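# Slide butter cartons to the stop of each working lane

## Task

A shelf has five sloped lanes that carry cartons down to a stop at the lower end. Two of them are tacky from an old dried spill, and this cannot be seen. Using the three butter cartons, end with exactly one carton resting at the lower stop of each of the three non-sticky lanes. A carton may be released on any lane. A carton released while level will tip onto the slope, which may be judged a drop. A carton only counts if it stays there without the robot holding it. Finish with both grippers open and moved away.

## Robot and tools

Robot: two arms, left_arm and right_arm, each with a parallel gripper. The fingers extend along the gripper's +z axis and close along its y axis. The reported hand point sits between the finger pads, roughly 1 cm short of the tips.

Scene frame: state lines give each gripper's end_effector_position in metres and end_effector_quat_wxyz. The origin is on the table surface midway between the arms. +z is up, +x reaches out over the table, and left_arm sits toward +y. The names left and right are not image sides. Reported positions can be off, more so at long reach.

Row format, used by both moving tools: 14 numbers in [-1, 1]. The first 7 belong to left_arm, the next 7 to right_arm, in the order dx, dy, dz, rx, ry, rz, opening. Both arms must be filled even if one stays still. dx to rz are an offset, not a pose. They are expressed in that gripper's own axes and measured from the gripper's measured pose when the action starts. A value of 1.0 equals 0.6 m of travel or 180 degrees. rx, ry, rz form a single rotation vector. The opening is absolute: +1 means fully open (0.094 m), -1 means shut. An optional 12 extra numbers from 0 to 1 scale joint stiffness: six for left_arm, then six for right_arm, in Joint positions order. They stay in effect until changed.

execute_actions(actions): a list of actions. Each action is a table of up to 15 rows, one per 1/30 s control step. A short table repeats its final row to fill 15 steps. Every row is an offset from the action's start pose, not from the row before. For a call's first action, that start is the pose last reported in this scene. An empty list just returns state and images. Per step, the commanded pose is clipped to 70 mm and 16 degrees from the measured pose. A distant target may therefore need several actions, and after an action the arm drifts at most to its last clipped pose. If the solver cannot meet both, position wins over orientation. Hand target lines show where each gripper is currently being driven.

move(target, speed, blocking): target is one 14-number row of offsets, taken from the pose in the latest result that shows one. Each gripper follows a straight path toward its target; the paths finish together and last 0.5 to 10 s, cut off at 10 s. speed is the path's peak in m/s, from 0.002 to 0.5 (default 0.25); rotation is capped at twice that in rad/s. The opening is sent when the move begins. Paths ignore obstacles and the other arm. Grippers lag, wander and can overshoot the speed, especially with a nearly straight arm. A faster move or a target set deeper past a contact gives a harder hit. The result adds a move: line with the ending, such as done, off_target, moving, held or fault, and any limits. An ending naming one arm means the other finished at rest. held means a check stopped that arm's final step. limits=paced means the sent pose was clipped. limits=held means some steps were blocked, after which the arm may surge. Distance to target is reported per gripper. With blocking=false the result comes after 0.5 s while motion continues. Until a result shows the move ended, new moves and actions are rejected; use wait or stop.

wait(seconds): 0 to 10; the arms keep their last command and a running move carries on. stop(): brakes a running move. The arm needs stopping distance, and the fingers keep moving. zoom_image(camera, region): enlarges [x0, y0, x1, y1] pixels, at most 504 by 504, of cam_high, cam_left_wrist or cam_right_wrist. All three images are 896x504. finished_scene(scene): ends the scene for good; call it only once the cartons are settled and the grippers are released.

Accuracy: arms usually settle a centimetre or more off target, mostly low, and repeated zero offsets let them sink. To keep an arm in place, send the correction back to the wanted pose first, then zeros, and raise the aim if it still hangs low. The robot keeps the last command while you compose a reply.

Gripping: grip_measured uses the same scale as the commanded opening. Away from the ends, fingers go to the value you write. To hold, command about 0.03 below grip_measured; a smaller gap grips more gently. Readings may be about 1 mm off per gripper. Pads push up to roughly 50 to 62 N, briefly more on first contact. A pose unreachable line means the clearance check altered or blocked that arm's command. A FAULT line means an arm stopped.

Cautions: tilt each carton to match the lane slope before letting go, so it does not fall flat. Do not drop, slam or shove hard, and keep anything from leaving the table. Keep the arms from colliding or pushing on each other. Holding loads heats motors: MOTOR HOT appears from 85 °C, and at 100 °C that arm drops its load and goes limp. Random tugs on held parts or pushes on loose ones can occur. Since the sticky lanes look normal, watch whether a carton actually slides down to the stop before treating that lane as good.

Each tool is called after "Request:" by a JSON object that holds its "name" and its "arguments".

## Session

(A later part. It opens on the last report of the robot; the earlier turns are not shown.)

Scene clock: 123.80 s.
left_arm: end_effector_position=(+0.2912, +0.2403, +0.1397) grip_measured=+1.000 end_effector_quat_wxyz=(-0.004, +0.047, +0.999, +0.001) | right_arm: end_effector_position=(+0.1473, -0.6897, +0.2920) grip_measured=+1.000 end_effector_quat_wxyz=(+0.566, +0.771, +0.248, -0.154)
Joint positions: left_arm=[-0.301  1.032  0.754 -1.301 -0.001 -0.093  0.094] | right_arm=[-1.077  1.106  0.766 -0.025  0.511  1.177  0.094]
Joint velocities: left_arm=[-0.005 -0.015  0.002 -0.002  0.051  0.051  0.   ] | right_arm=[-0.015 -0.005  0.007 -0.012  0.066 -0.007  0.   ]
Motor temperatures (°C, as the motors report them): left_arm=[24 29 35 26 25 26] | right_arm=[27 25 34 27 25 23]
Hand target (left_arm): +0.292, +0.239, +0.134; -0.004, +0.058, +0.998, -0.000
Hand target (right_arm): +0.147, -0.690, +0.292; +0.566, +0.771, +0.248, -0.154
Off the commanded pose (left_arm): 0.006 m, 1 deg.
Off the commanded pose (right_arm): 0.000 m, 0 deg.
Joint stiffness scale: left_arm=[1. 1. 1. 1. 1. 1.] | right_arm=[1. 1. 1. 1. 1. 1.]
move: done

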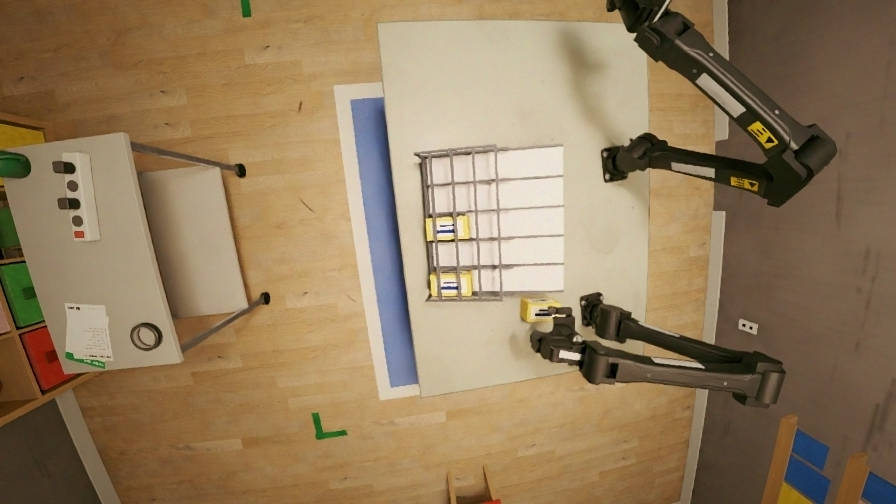

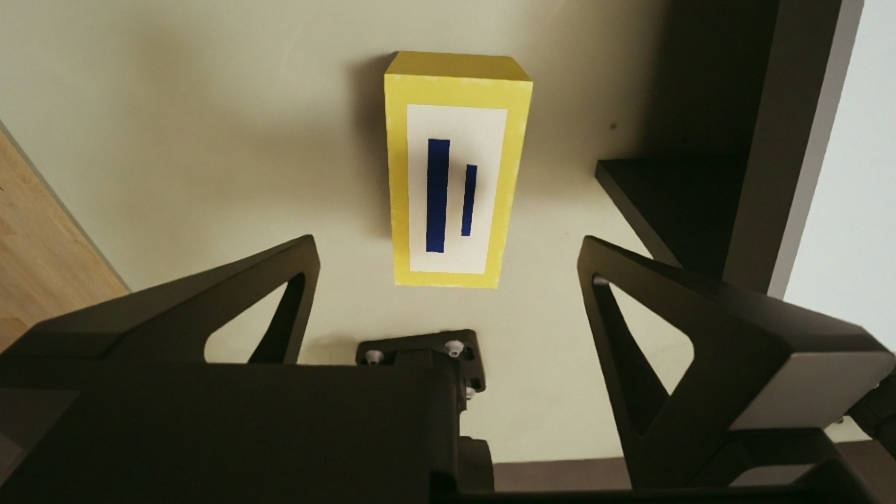

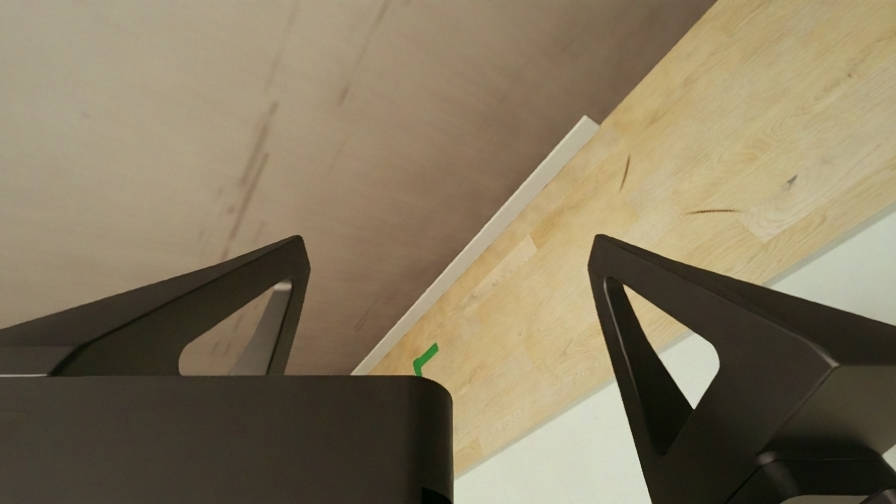

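Request:
{"name": "move", "arguments": {"target": [0.018,-0.006,0.18,0,0,0.01,1,0,0,0,0,0,0,1], "speed": 0.08}}

Scene clock: 127.23 s.
left_arm: end_effector_position=(+0.2802, +0.2402, +0.0369) grip_measured=+1.000 end_effector_quat_wxyz=(-0.003, +0.052, +0.999, +0.001) | right_arm: end_effector_position=(+0.1473, -0.6897, +0.2920) grip_measured=+1.000 end_effector_quat_wxyz=(+0.566, +0.771, +0.248, -0.154)
Joint positions: left_arm=[-0.309  1.155  0.536 -0.959 -0.001 -0.091  0.094] | right_arm=[-1.077  1.106  0.766 -0.025  0.511  1.177  0.094]
Joint velocities: left_arm=[-0.005 -0.015  0.002 -0.002 -0.051  0.022  0.   ] | right_arm=[-0.005  0.005 -0.002 -0.002 -0.007 -0.051  0.   ]
Motor temperatures (°C, as the motors report them): left_arm=[24 29 35 26 25 26] | right_arm=[27 25 34 27 25 23]
Hand target (left_arm): +0.278, +0.238, +0.032; -0.004, +0.062, +0.998, +0.001
Hand target (right_arm): +0.147, -0.690, +0.292; +0.566, +0.771, +0.248, -0.154
Off the commanded pose (left_arm): 0.006 m, 1 deg.
Off the commanded pose (right_arm): 0.000 m, 0 deg.
Joint stiffness scale: left_arm=[1. 1. 1. 1. 1. 1.] | right_arm=[1. 1. 1. 1. 1. 1.]
move: done

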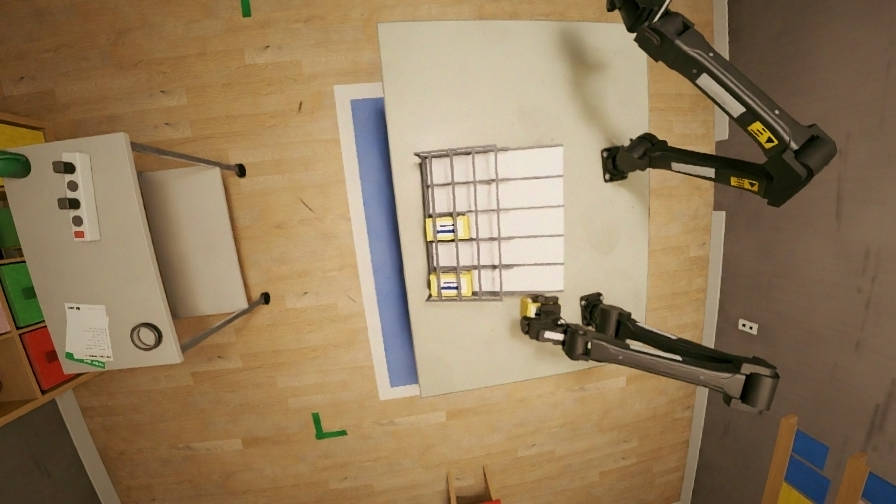

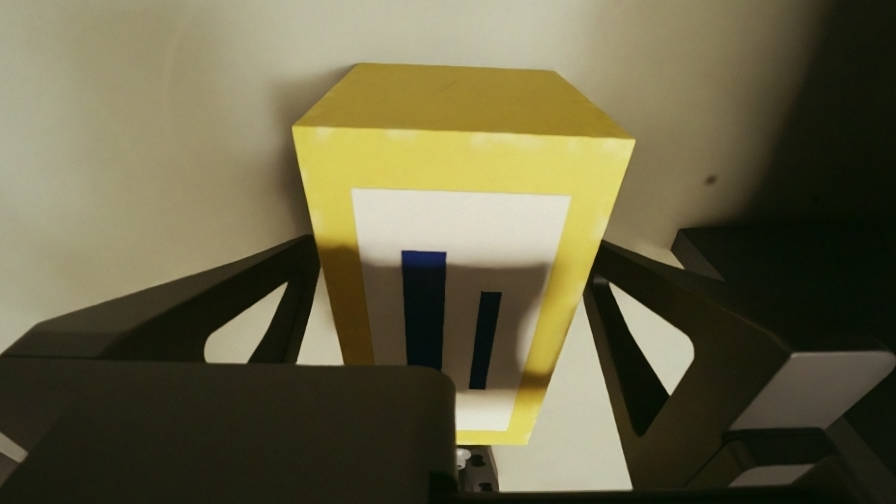

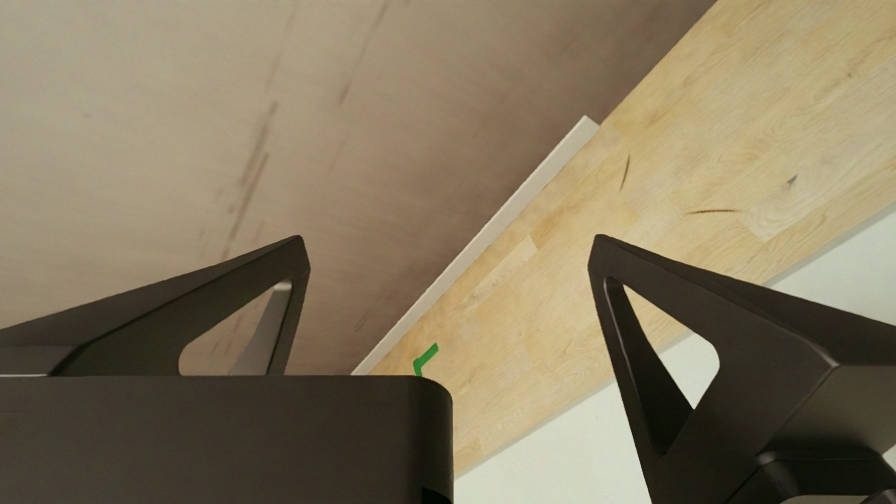

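L4 at y≈−0.172.

Request:
{"name": "execute_actions", "arguments": {"actions": [[[0,0,0,0,0,0,0.28,0,0,0,0,0,0,1]],[[0,0,0,0,0,0,0.28,0,0,0,0,0,0,1]]]}}

Request:
{"name": "move", "arguments": {"target": [0,0,-0.4,0,0,-0.033,0.28,0,0,0,0,0,0,1], "speed": 0.2}}

Request:
{"name": "move", "arguments": {"target": [-0.08,-0.715,-0.04,0,0,0,0.28,0,0,0,0,0,0,1], "speed": 0.2}}

Scene clock: 131.33 s.
left_arm: end_effector_position=(+0.2802, +0.2402, +0.0369) grip_measured=+0.335 end_effector_quat_wxyz=(-0.004, +0.052, +0.999, +0.001) | right_arm: end_effector_position=(+0.1473, -0.6897, +0.2920) grip_measured=+1.000 end_effector_quat_wxyz=(+0.566, +0.771, +0.248, -0.154)
Joint positions: left_arm=[-0.309  1.155  0.536 -0.959 -0.001 -0.091  0.063] | right_arm=[-1.077  1.106  0.766 -0.025  0.511  1.177  0.094]
Joint velocities: left_arm=[-0.015 -0.005  0.002  0.007 -0.051  0.022 -0.001] | right_arm=[-0.015  0.005 -0.012 -0.002  0.022 -0.022  0.   ]
Motor temperatures (°C, as the motors report them): left_arm=[24 29 34 26 25 26] | right_arm=[27 25 34 27 25 23]
Hand target (left_arm): +0.280, +0.240, +0.037; -0.004, +0.052, +0.999, +0.001
Hand target (right_arm): +0.147, -0.690, +0.292; +0.566, +0.771, +0.248, -0.154
Off the commanded pose (left_arm): 0.000 m, 0 deg.
Off the commanded pose (right_arm): 0.000 m, 0 deg.
Joint stiffness scale: left_arm=[1. 1. 1. 1. 1. 1.] | right_arm=[1. 1. 1. 1. 1. 1.]

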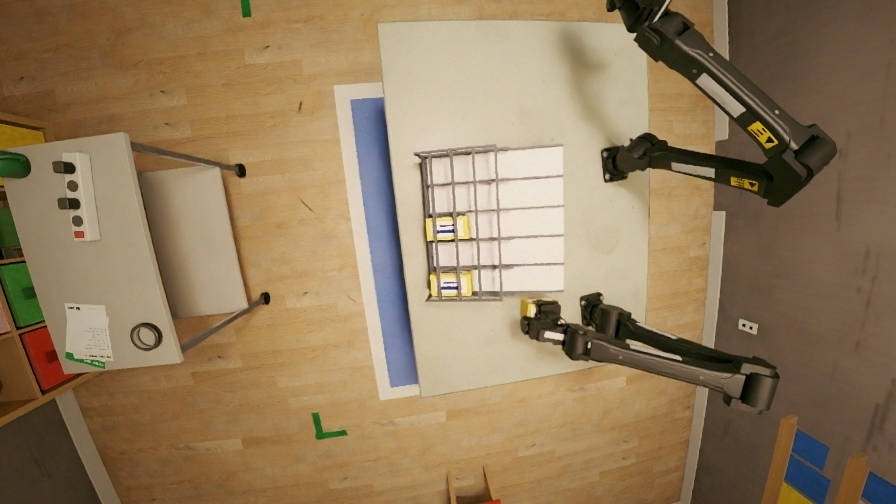

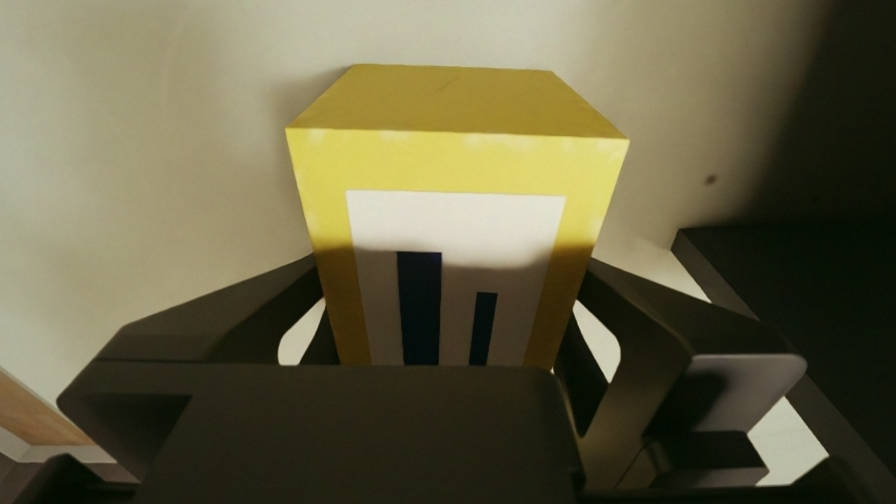

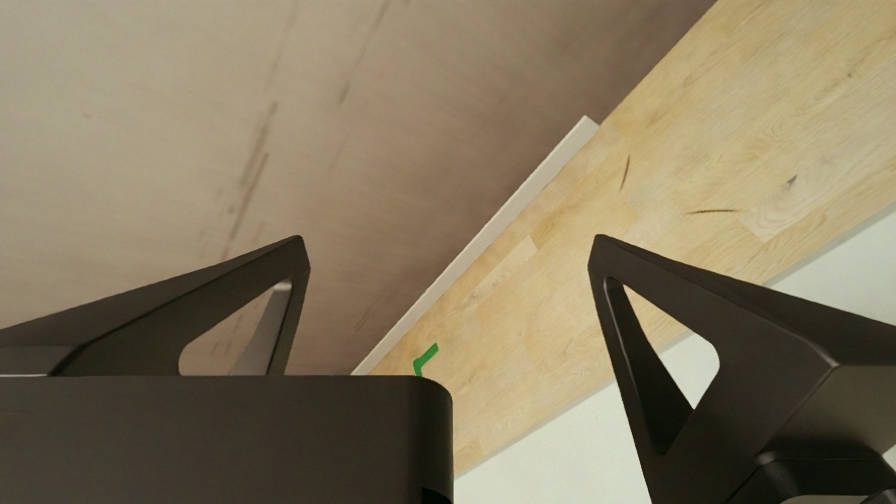

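Scene clock: 132.97 s.
left_arm: end_effector_position=(+0.2744, +0.2413, +0.2518) grip_measured=+0.335 end_effector_quat_wxyz=(-0.027, +0.012, +1.000, +0.005) | right_arm: end_effector_position=(+0.1473, -0.6897, +0.2920) grip_measured=+1.000 end_effector_quat_wxyz=(+0.566, +0.771, +0.248, -0.154)
Joint positions: left_arm=[-0.309  0.977  1.016 -1.665 -0.001 -0.172  0.063] | right_arm=[-1.077  1.106  0.766 -0.025  0.511  1.177  0.094]
Joint velocities: left_arm=[ 0.005 -0.015 -0.002  0.007  0.081 -0.066 -0.   ] | right_arm=[ 0.005 -0.005  0.002 -0.012 -0.081  0.007  0.   ]
Motor temperatures (°C, as the motors report them): left_arm=[24 29 35 26 25 26] | right_arm=[27 25 35 27 25 23]
Hand target (left_arm): +0.283, +0.241, +0.277; -0.003, +0.000, +1.000, +0.001
Hand target (right_arm): +0.147, -0.690, +0.292; +0.566, +0.771, +0.248, -0.154
Off the commanded pose (left_arm): 0.026 m, 3 deg.
Off the commanded pose (right_arm): 0.000 m, 0 deg.
Joint stiffness scale: left_arm=[1. 1. 1. 1. 1. 1.] | right_arm=[1. 1. 1. 1. 1. 1.]
move: off_target (left_arm)

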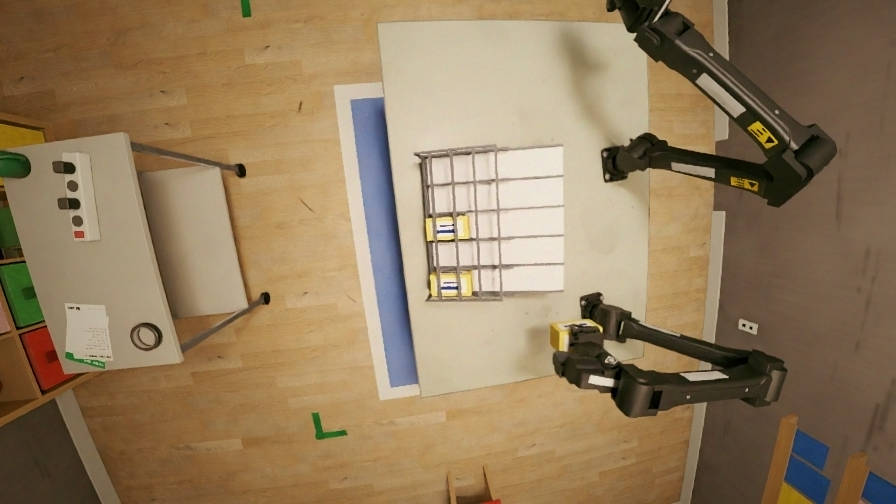

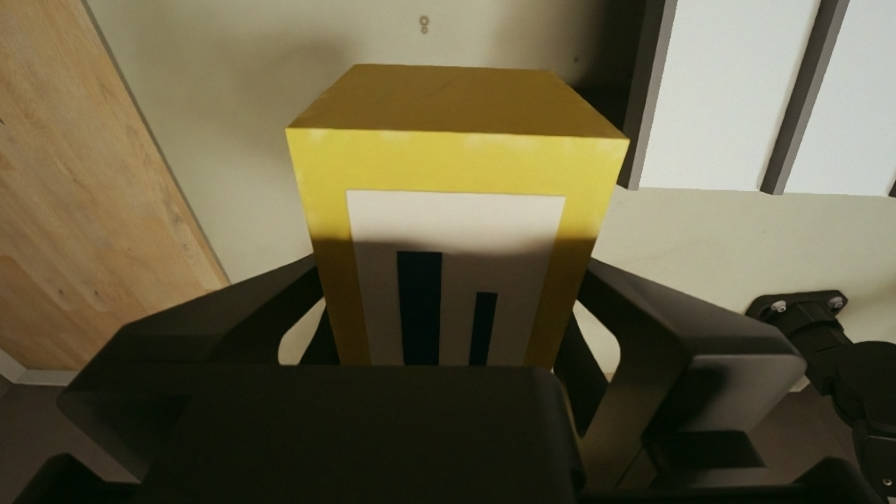

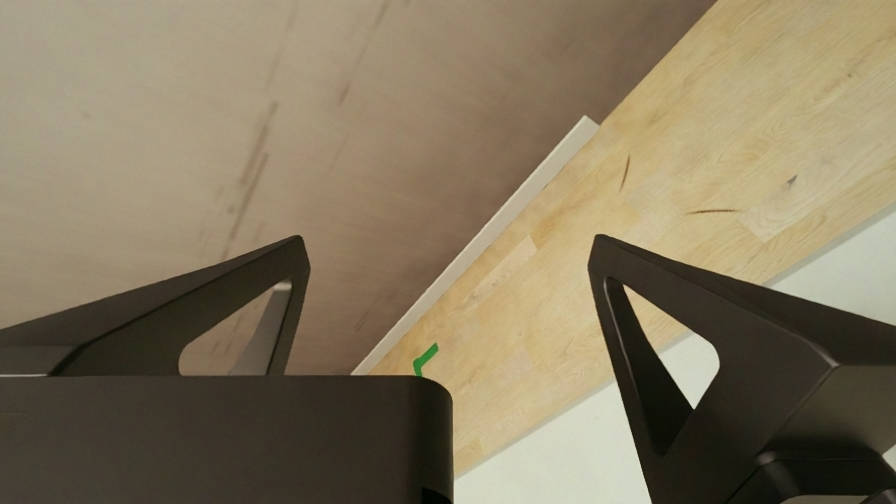

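Scene clock: 135.63 s.
left_arm: end_effector_position=(+0.3074, -0.1807, +0.2326) grip_measured=+0.335 end_effector_quat_wxyz=(-0.042, +0.019, +0.998, +0.030) | right_arm: end_effector_position=(+0.1473, -0.6897, +0.2920) grip_measured=+1.000 end_effector_quat_wxyz=(+0.566, +0.771, +0.248, -0.154)
Joint positions: left_arm=[-1.159  1.811  1.798 -1.653  0.042 -1.005  0.063] | right_arm=[-1.077  1.106  0.766 -0.025  0.511  1.177  0.094]
Joint velocities: left_arm=[-0.005 -0.015 -0.017 -0.017 -0.022  0.037 -0.   ] | right_arm=[ 0.005  0.005  0.012  0.012 -0.081  0.022  0.   ]
Motor temperatures (°C, as the motors report them): left_arm=[24 29 36 26 25 26] | right_arm=[27 25 35 27 25 23]
Hand target (left_arm): +0.311, -0.191, +0.266; -0.026, +0.012, +1.000, +0.001
Hand target (right_arm): +0.147, -0.690, +0.292; +0.566, +0.771, +0.248, -0.154
Off the commanded pose (left_arm): 0.038 m, 3 deg.
Off the commanded pose (right_arm): 0.000 m, 0 deg.
Joint stiffness scale: left_arm=[1. 1. 1. 1. 1. 1.] | right_arm=[1. 1. 1. 1. 1. 1.]
move: off_target (left_arm)

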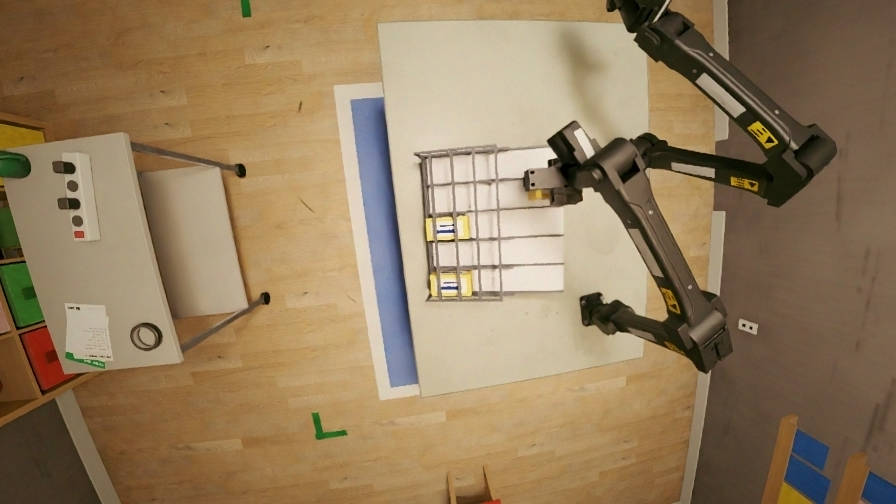

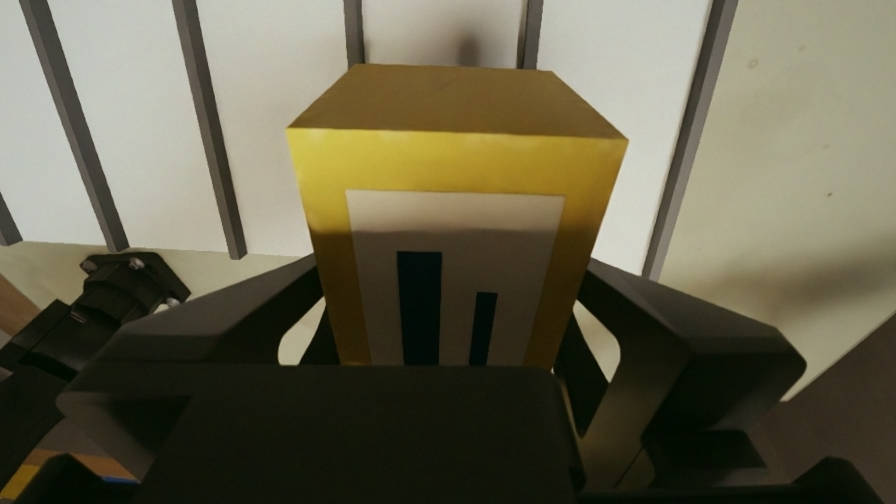

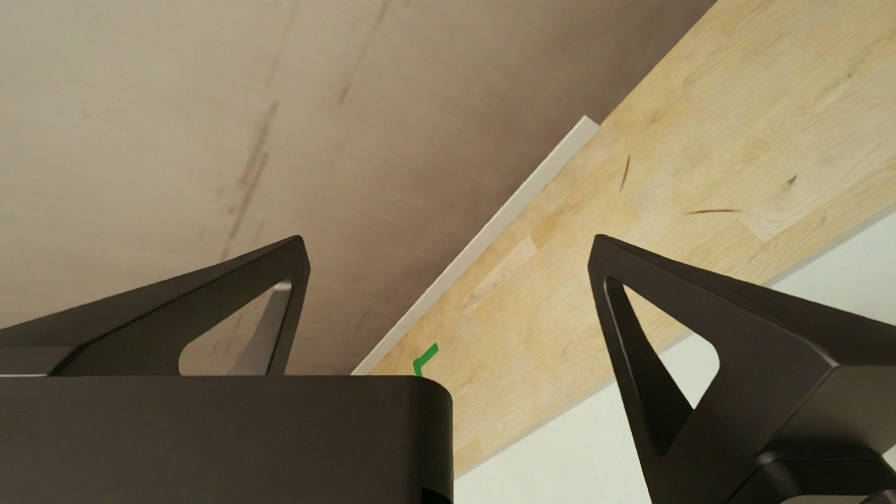

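Request:
{"name": "move", "arguments": {"target": [-0.025,0.008,0.055,0.019,0.065,-0.012,0.28,0,0,0,0,0,0,1], "speed": 0.08}}

Scene clock: 138.93 s.
left_arm: end_effector_position=(+0.3158, -0.1741, +0.1967) grip_measured=+0.335 end_effector_quat_wxyz=(-0.144, -0.010, +0.990, +0.011) | right_arm: end_effector_position=(+0.1473, -0.6897, +0.2920) grip_measured=+1.000 end_effector_quat_wxyz=(+0.566, +0.771, +0.248, -0.154)
Joint positions: left_arm=[-1.081  1.868  1.766 -1.653  0.225 -0.965  0.063] | right_arm=[-1.077  1.106  0.766 -0.025  0.511  1.177  0.094]
Joint velocities: left_arm=[ 0.005 -0.005  0.002 -0.007 -0.037 -0.051 -0.   ] | right_arm=[ 0.005 -0.015 -0.007  0.017 -0.007  0.11   0.   ]
Motor temperatures (°C, as the motors report them): left_arm=[24 30 37 26 25 26] | right_arm=[27 25 35 27 25 23]
Hand target (left_arm): +0.320, -0.174, +0.198; -0.144, -0.004, +0.990, +0.003
Hand target (right_arm): +0.147, -0.690, +0.292; +0.566, +0.771, +0.248, -0.154
Off the commanded pose (left_arm): 0.004 m, 1 deg.
Off the commanded pose (right_arm): 0.000 m, 0 deg.
Joint stiffness scale: left_arm=[1. 1. 1. 1. 1. 1.] | right_arm=[1. 1. 1. 1. 1. 1.]
move: done

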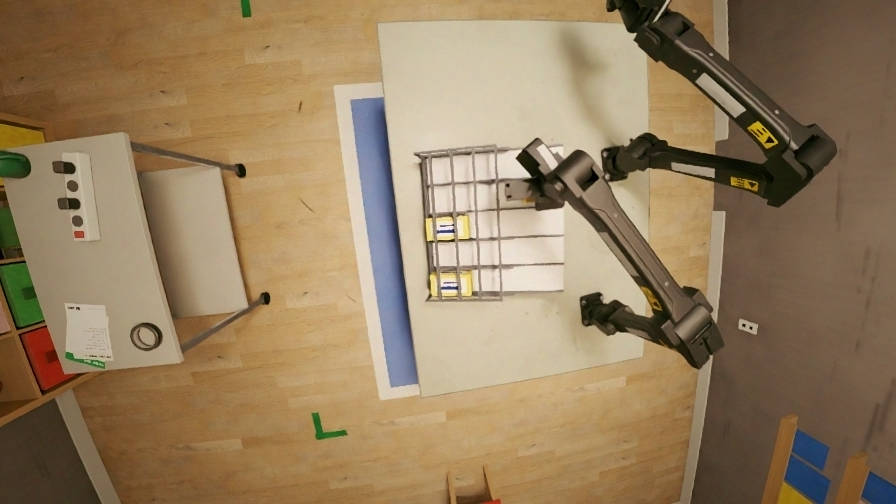

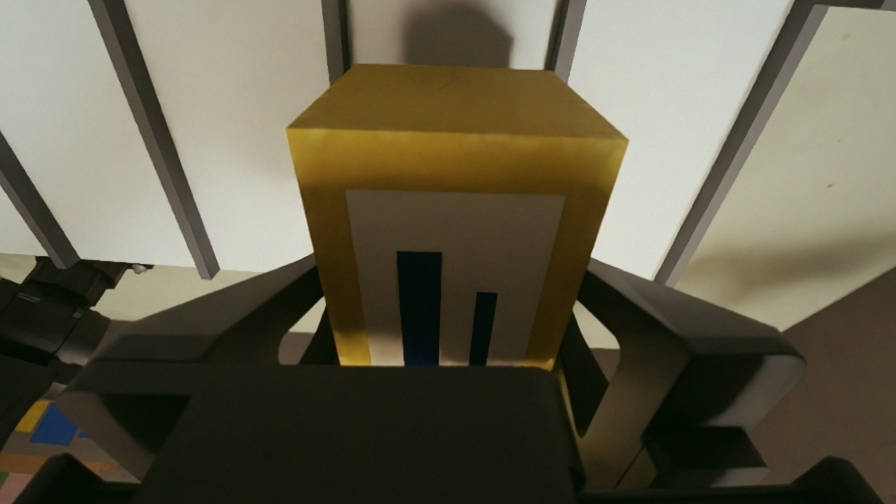

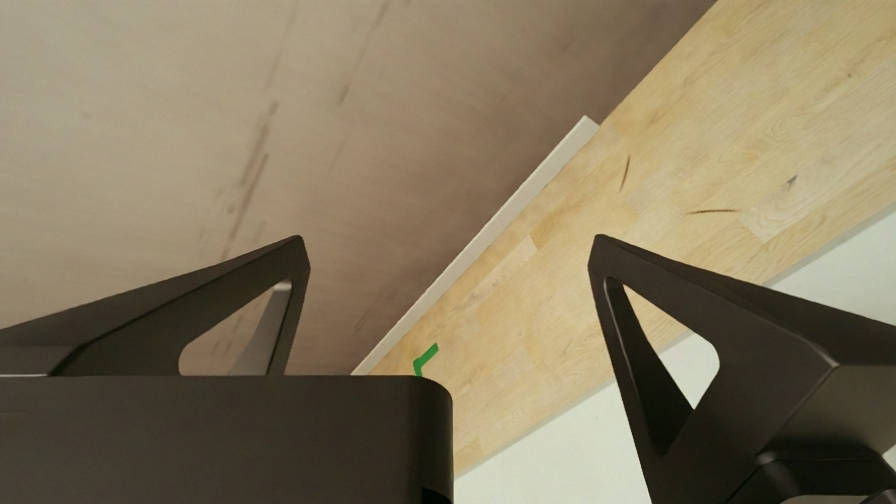

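Centered.

Request:
{"name": "move", "arguments": {"target": [-0.012,0,0.045,0,0,0,0.28,0,0,0,0,0,0,1], "speed": 0.03}}

Request:
{"name": "move", "arguments": {"target": [0,0,0.012,0,0,0,0.28,0,0,0,0,0,0,1], "speed": 0.02}}

Scene clock: 143.40 s.
left_arm: end_effector_position=(+0.3138, -0.1706, +0.1686) grip_measured=+0.335 end_effector_quat_wxyz=(-0.147, -0.010, +0.989, +0.017) | right_arm: end_effector_position=(+0.1473, -0.6897, +0.2920) grip_measured=+1.000 end_effector_quat_wxyz=(+0.566, +0.771, +0.248, -0.154)
Joint positions: left_arm=[-1.081  1.876  1.703 -1.594  0.223 -0.964  0.063] | right_arm=[-1.077  1.106  0.766 -0.025  0.511  1.177  0.094]
Joint velocities: left_arm=[-0.015 -0.005  0.007 -0.002 -0.037 -0.022 -0.001] | right_arm=[ 0.005 -0.005  0.007  0.002  0.007  0.022  0.   ]
Motor temperatures (°C, as the motors report them): left_arm=[24 30 36 26 25 26] | right_arm=[27 25 35 27 25 23]
Hand target (left_arm): +0.315, -0.173, +0.169; -0.144, -0.009, +0.990, +0.011
Hand target (right_arm): +0.147, -0.690, +0.292; +0.566, +0.771, +0.248, -0.154
Off the commanded pose (left_arm): 0.003 m, 1 deg.
Off the commanded pose (right_arm): 0.000 m, 0 deg.
Joint stiffness scale: left_arm=[1. 1. 1. 1. 1. 1.] | right_arm=[1. 1. 1. 1. 1. 1.]
move: done

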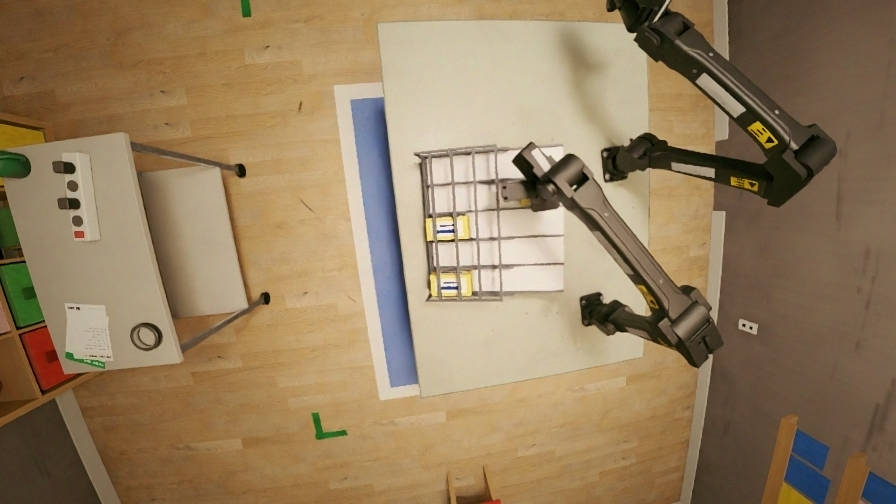

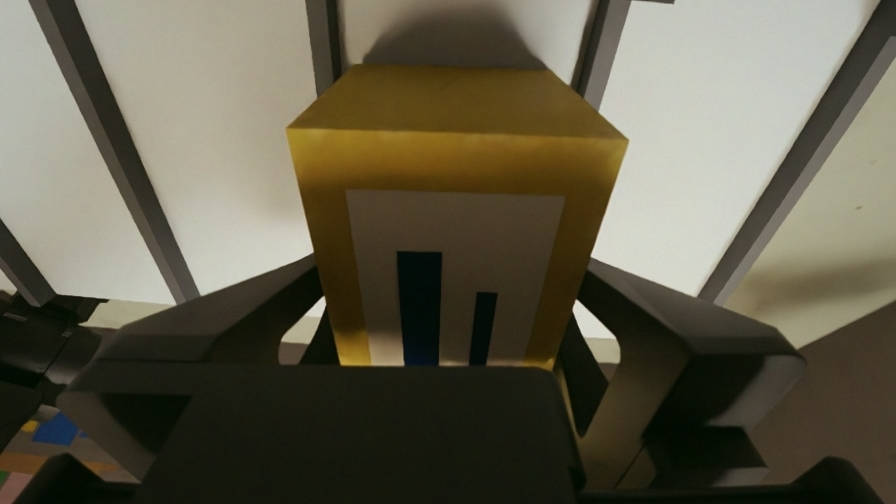

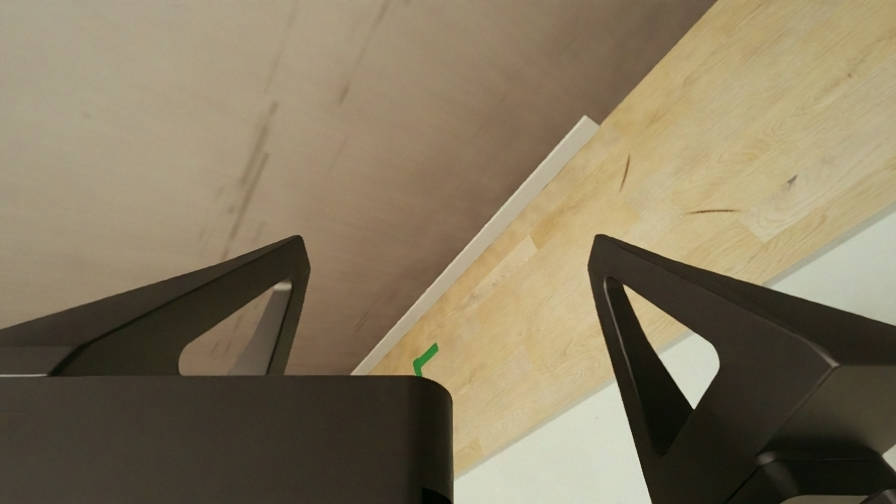

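Scene clock: 144.10 s.
left_arm: end_effector_position=(+0.3135, -0.1699, +0.1669) grip_measured=+0.335 end_effector_quat_wxyz=(-0.147, -0.010, +0.989, +0.018) | right_arm: end_effector_position=(+0.1473, -0.6897, +0.2920) grip_measured=+1.000 end_effector_quat_wxyz=(+0.566, +0.771, +0.248, -0.154)
Joint positions: left_arm=[-1.081  1.876  1.698 -1.591  0.222 -0.964  0.063] | right_arm=[-1.077  1.106  0.766 -0.025  0.511  1.177  0.094]
Joint velocities: left_arm=[ 0.015 -0.015  0.002  0.002  0.037 -0.037  0.   ] | right_arm=[-0.015 -0.005  0.007 -0.012 -0.051  0.022  0.   ]
Motor temperatures (°C, as the motors report them): left_arm=[24 30 36 26 25 26] | right_arm=[27 25 35 27 25 23]
Hand target (left_arm): +0.312, -0.170, +0.162; -0.147, -0.010, +0.989, +0.017
Hand target (right_arm): +0.147, -0.690, +0.292; +0.566, +0.771, +0.248, -0.154
Off the commanded pose (left_arm): 0.006 m, 0 deg.
Off the commanded pose (right_arm): 0.000 m, 0 deg.
Joint stiffness scale: left_arm=[1. 1. 1. 1. 1. 1.] | right_arm=[1. 1. 1. 1. 1. 1.]
move: done

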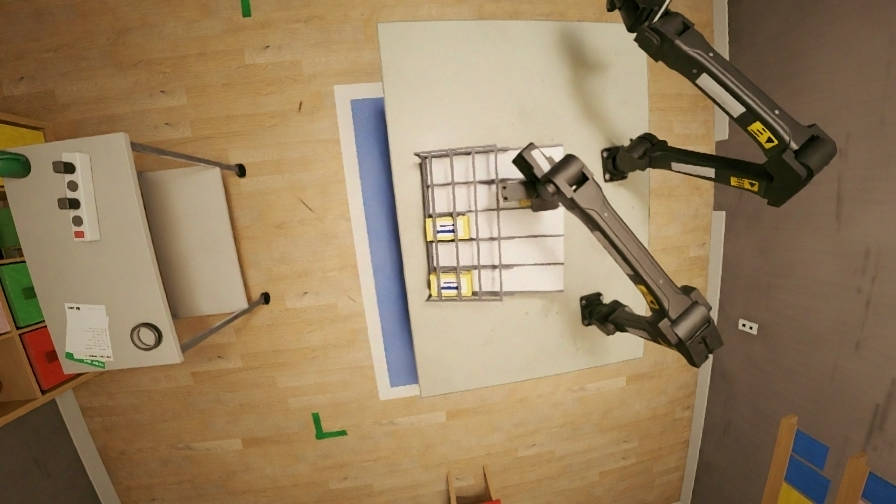

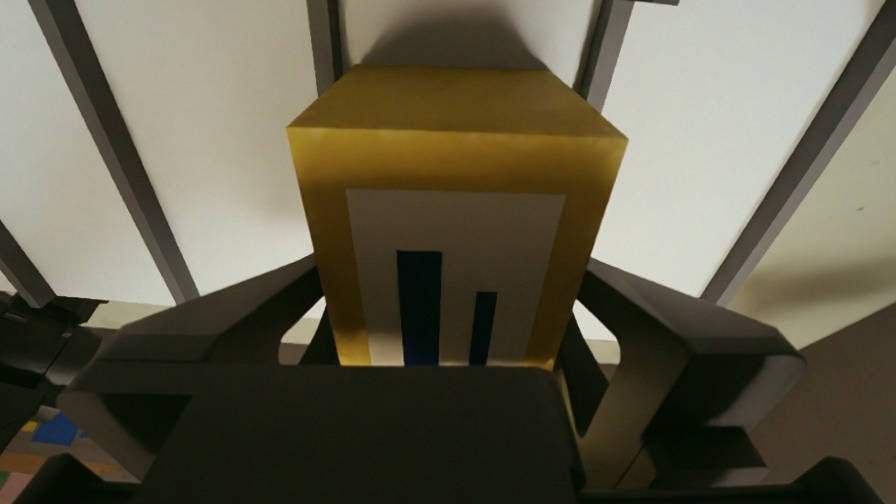

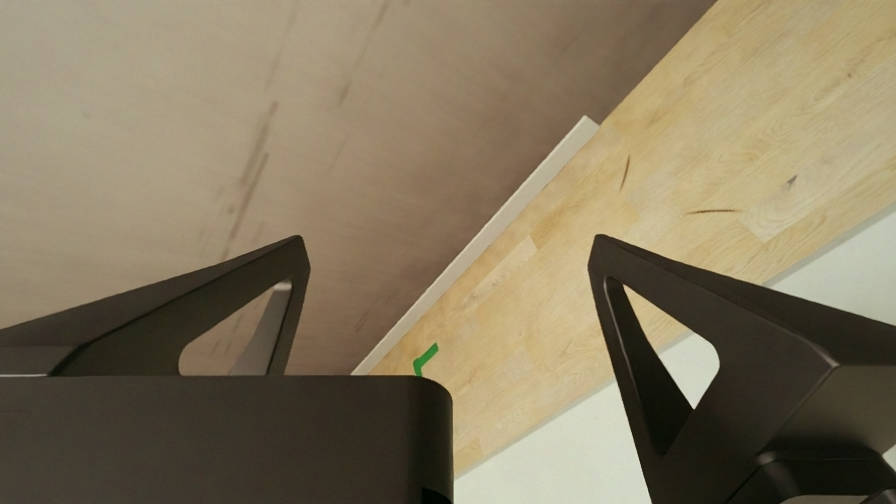

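Request:
{"name": "execute_actions", "arguments": {"actions": [[[0,0,0,0,0,0,0.75,0,0,0,0,0,0,1]],[[0,0,0,0,0,0,0.75,0,0,0,0,0,0,1]],[[0,0,0,0,0,0,0.75,0,0,0,0,0,0,1]],[[0,0,0,0,0,0,0.75,0,0,0,0,0,0,1]]]}}

Scene clock: 148.20 s.
left_arm: end_effector_position=(+0.3135, -0.1699, +0.1669) grip_measured=+0.748 end_effector_quat_wxyz=(-0.147, -0.010, +0.989, +0.018) | right_arm: end_effector_position=(+0.1473, -0.6897, +0.2920) grip_measured=+1.000 end_effector_quat_wxyz=(+0.566, +0.771, +0.248, -0.154)
Joint positions: left_arm=[-1.081  1.876  1.698 -1.591  0.222 -0.964  0.082] | right_arm=[-1.077  1.106  0.766 -0.025  0.511  1.177  0.094]
Joint velocities: left_arm=[-0.015 -0.005 -0.007  0.017  0.037 -0.022  0.   ] | right_arm=[-0.005 -0.005 -0.002 -0.012  0.007 -0.007  0.   ]
Motor temperatures (°C, as the motors report them): left_arm=[24 30 36 26 25 26] | right_arm=[27 25 35 27 25 23]
Hand target (left_arm): +0.314, -0.170, +0.167; -0.147, -0.010, +0.989, +0.018
Hand target (right_arm): +0.147, -0.690, +0.292; +0.566, +0.771, +0.248, -0.154
Off the commanded pose (left_arm): 0.000 m, 0 deg.
Off the commanded pose (right_arm): 0.000 m, 0 deg.
Joint stiffness scale: left_arm=[1. 1. 1. 1. 1. 1.] | right_arm=[1. 1. 1. 1. 1. 1.]

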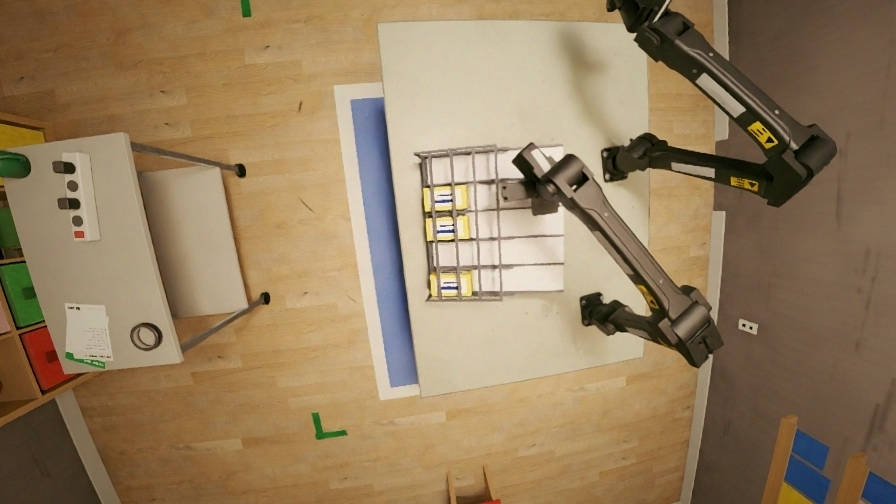

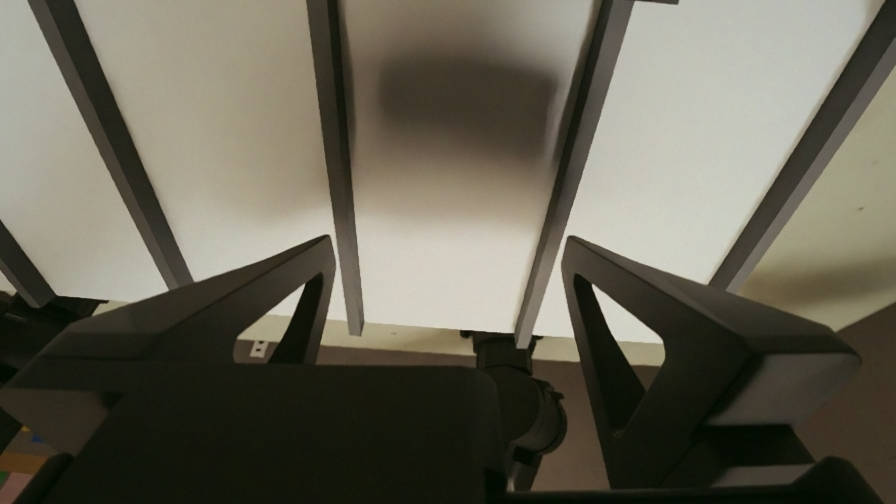

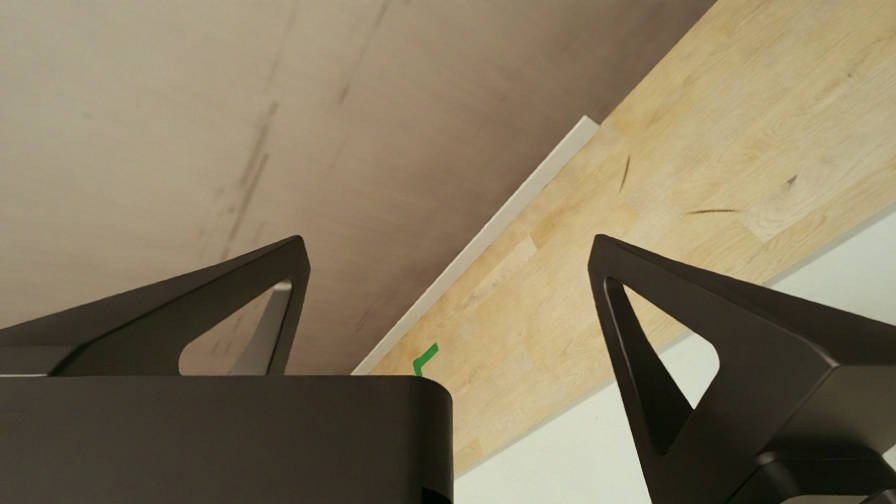

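Request:
{"name": "move", "arguments": {"target": [0.05,0.1,-0.15,0,-0.05,0,0.75,0,0,0,0,0,0,1], "speed": 0.15}}

Request:
{"name": "finished_scene", "arguments": {"scene": 2}}

Scene clock: 151.77 s.
left_arm: end_effector_position=(+0.3096, -0.1229, +0.2736) grip_measured=+0.748 end_effector_quat_wxyz=(-0.055, -0.002, +0.999, -0.004) | right_arm: end_effector_position=(+0.1473, -0.6897, +0.2920) grip_measured=+1.000 end_effector_quat_wxyz=(+0.566, +0.771, +0.248, -0.154)
Joint positions: left_arm=[-1.077  1.652  1.693 -1.669  0.094 -0.964  0.082] | right_arm=[-1.077  1.106  0.766 -0.025  0.511  1.177  0.094]
Joint velocities: left_arm=[-0.005 -0.005 -0.017 -0.002 -0.051  0.037 -0.001] | right_arm=[-0.005 -0.005 -0.007  0.007  0.007  0.022  0.   ]
Motor temperatures (°C, as the motors report them): left_arm=[24 31 35 26 25 26] | right_arm=[27 25 35 27 25 23]
Hand target (left_arm): +0.311, -0.114, +0.265; -0.065, -0.009, +0.998, +0.013
Hand target (right_arm): +0.147, -0.690, +0.292; +0.566, +0.771, +0.248, -0.154
Off the commanded pose (left_arm): 0.013 m, 3 deg.
Off the commanded pose (right_arm): 0.000 m, 0 deg.
Joint stiffness scale: left_arm=[1. 1. 1. 1. 1. 1.] | right_arm=[1. 1. 1. 1. 1. 1.]
joint sent to its limit (left arm) — the command would take joint 4 (wrist pitch) past its lower limit, so that joint was sent only as far as its limit.
move: off_target (left_arm)

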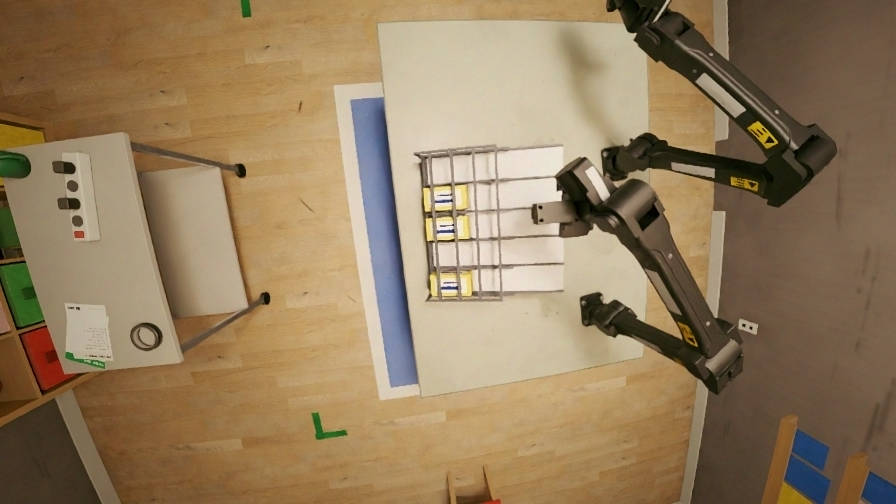

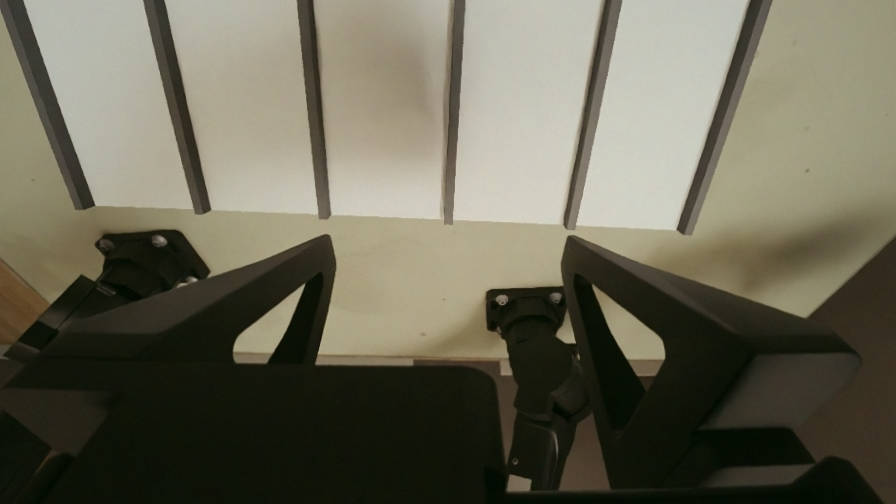

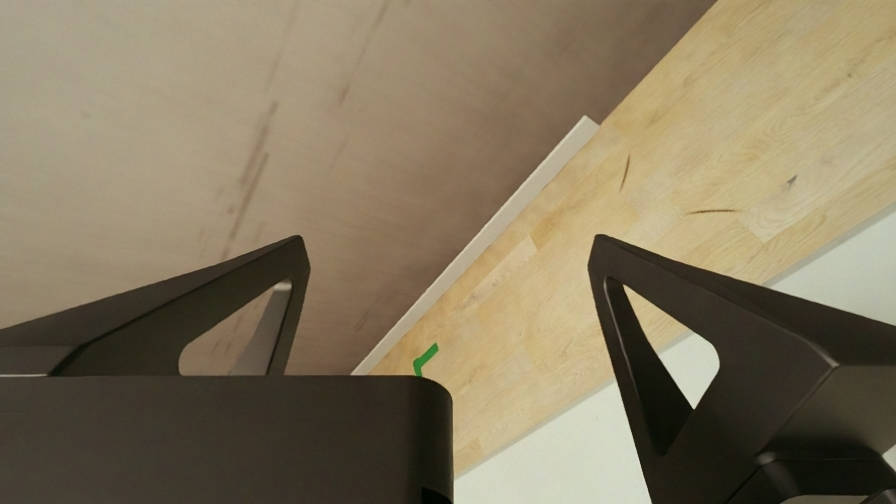

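The scene is finished: the task was done.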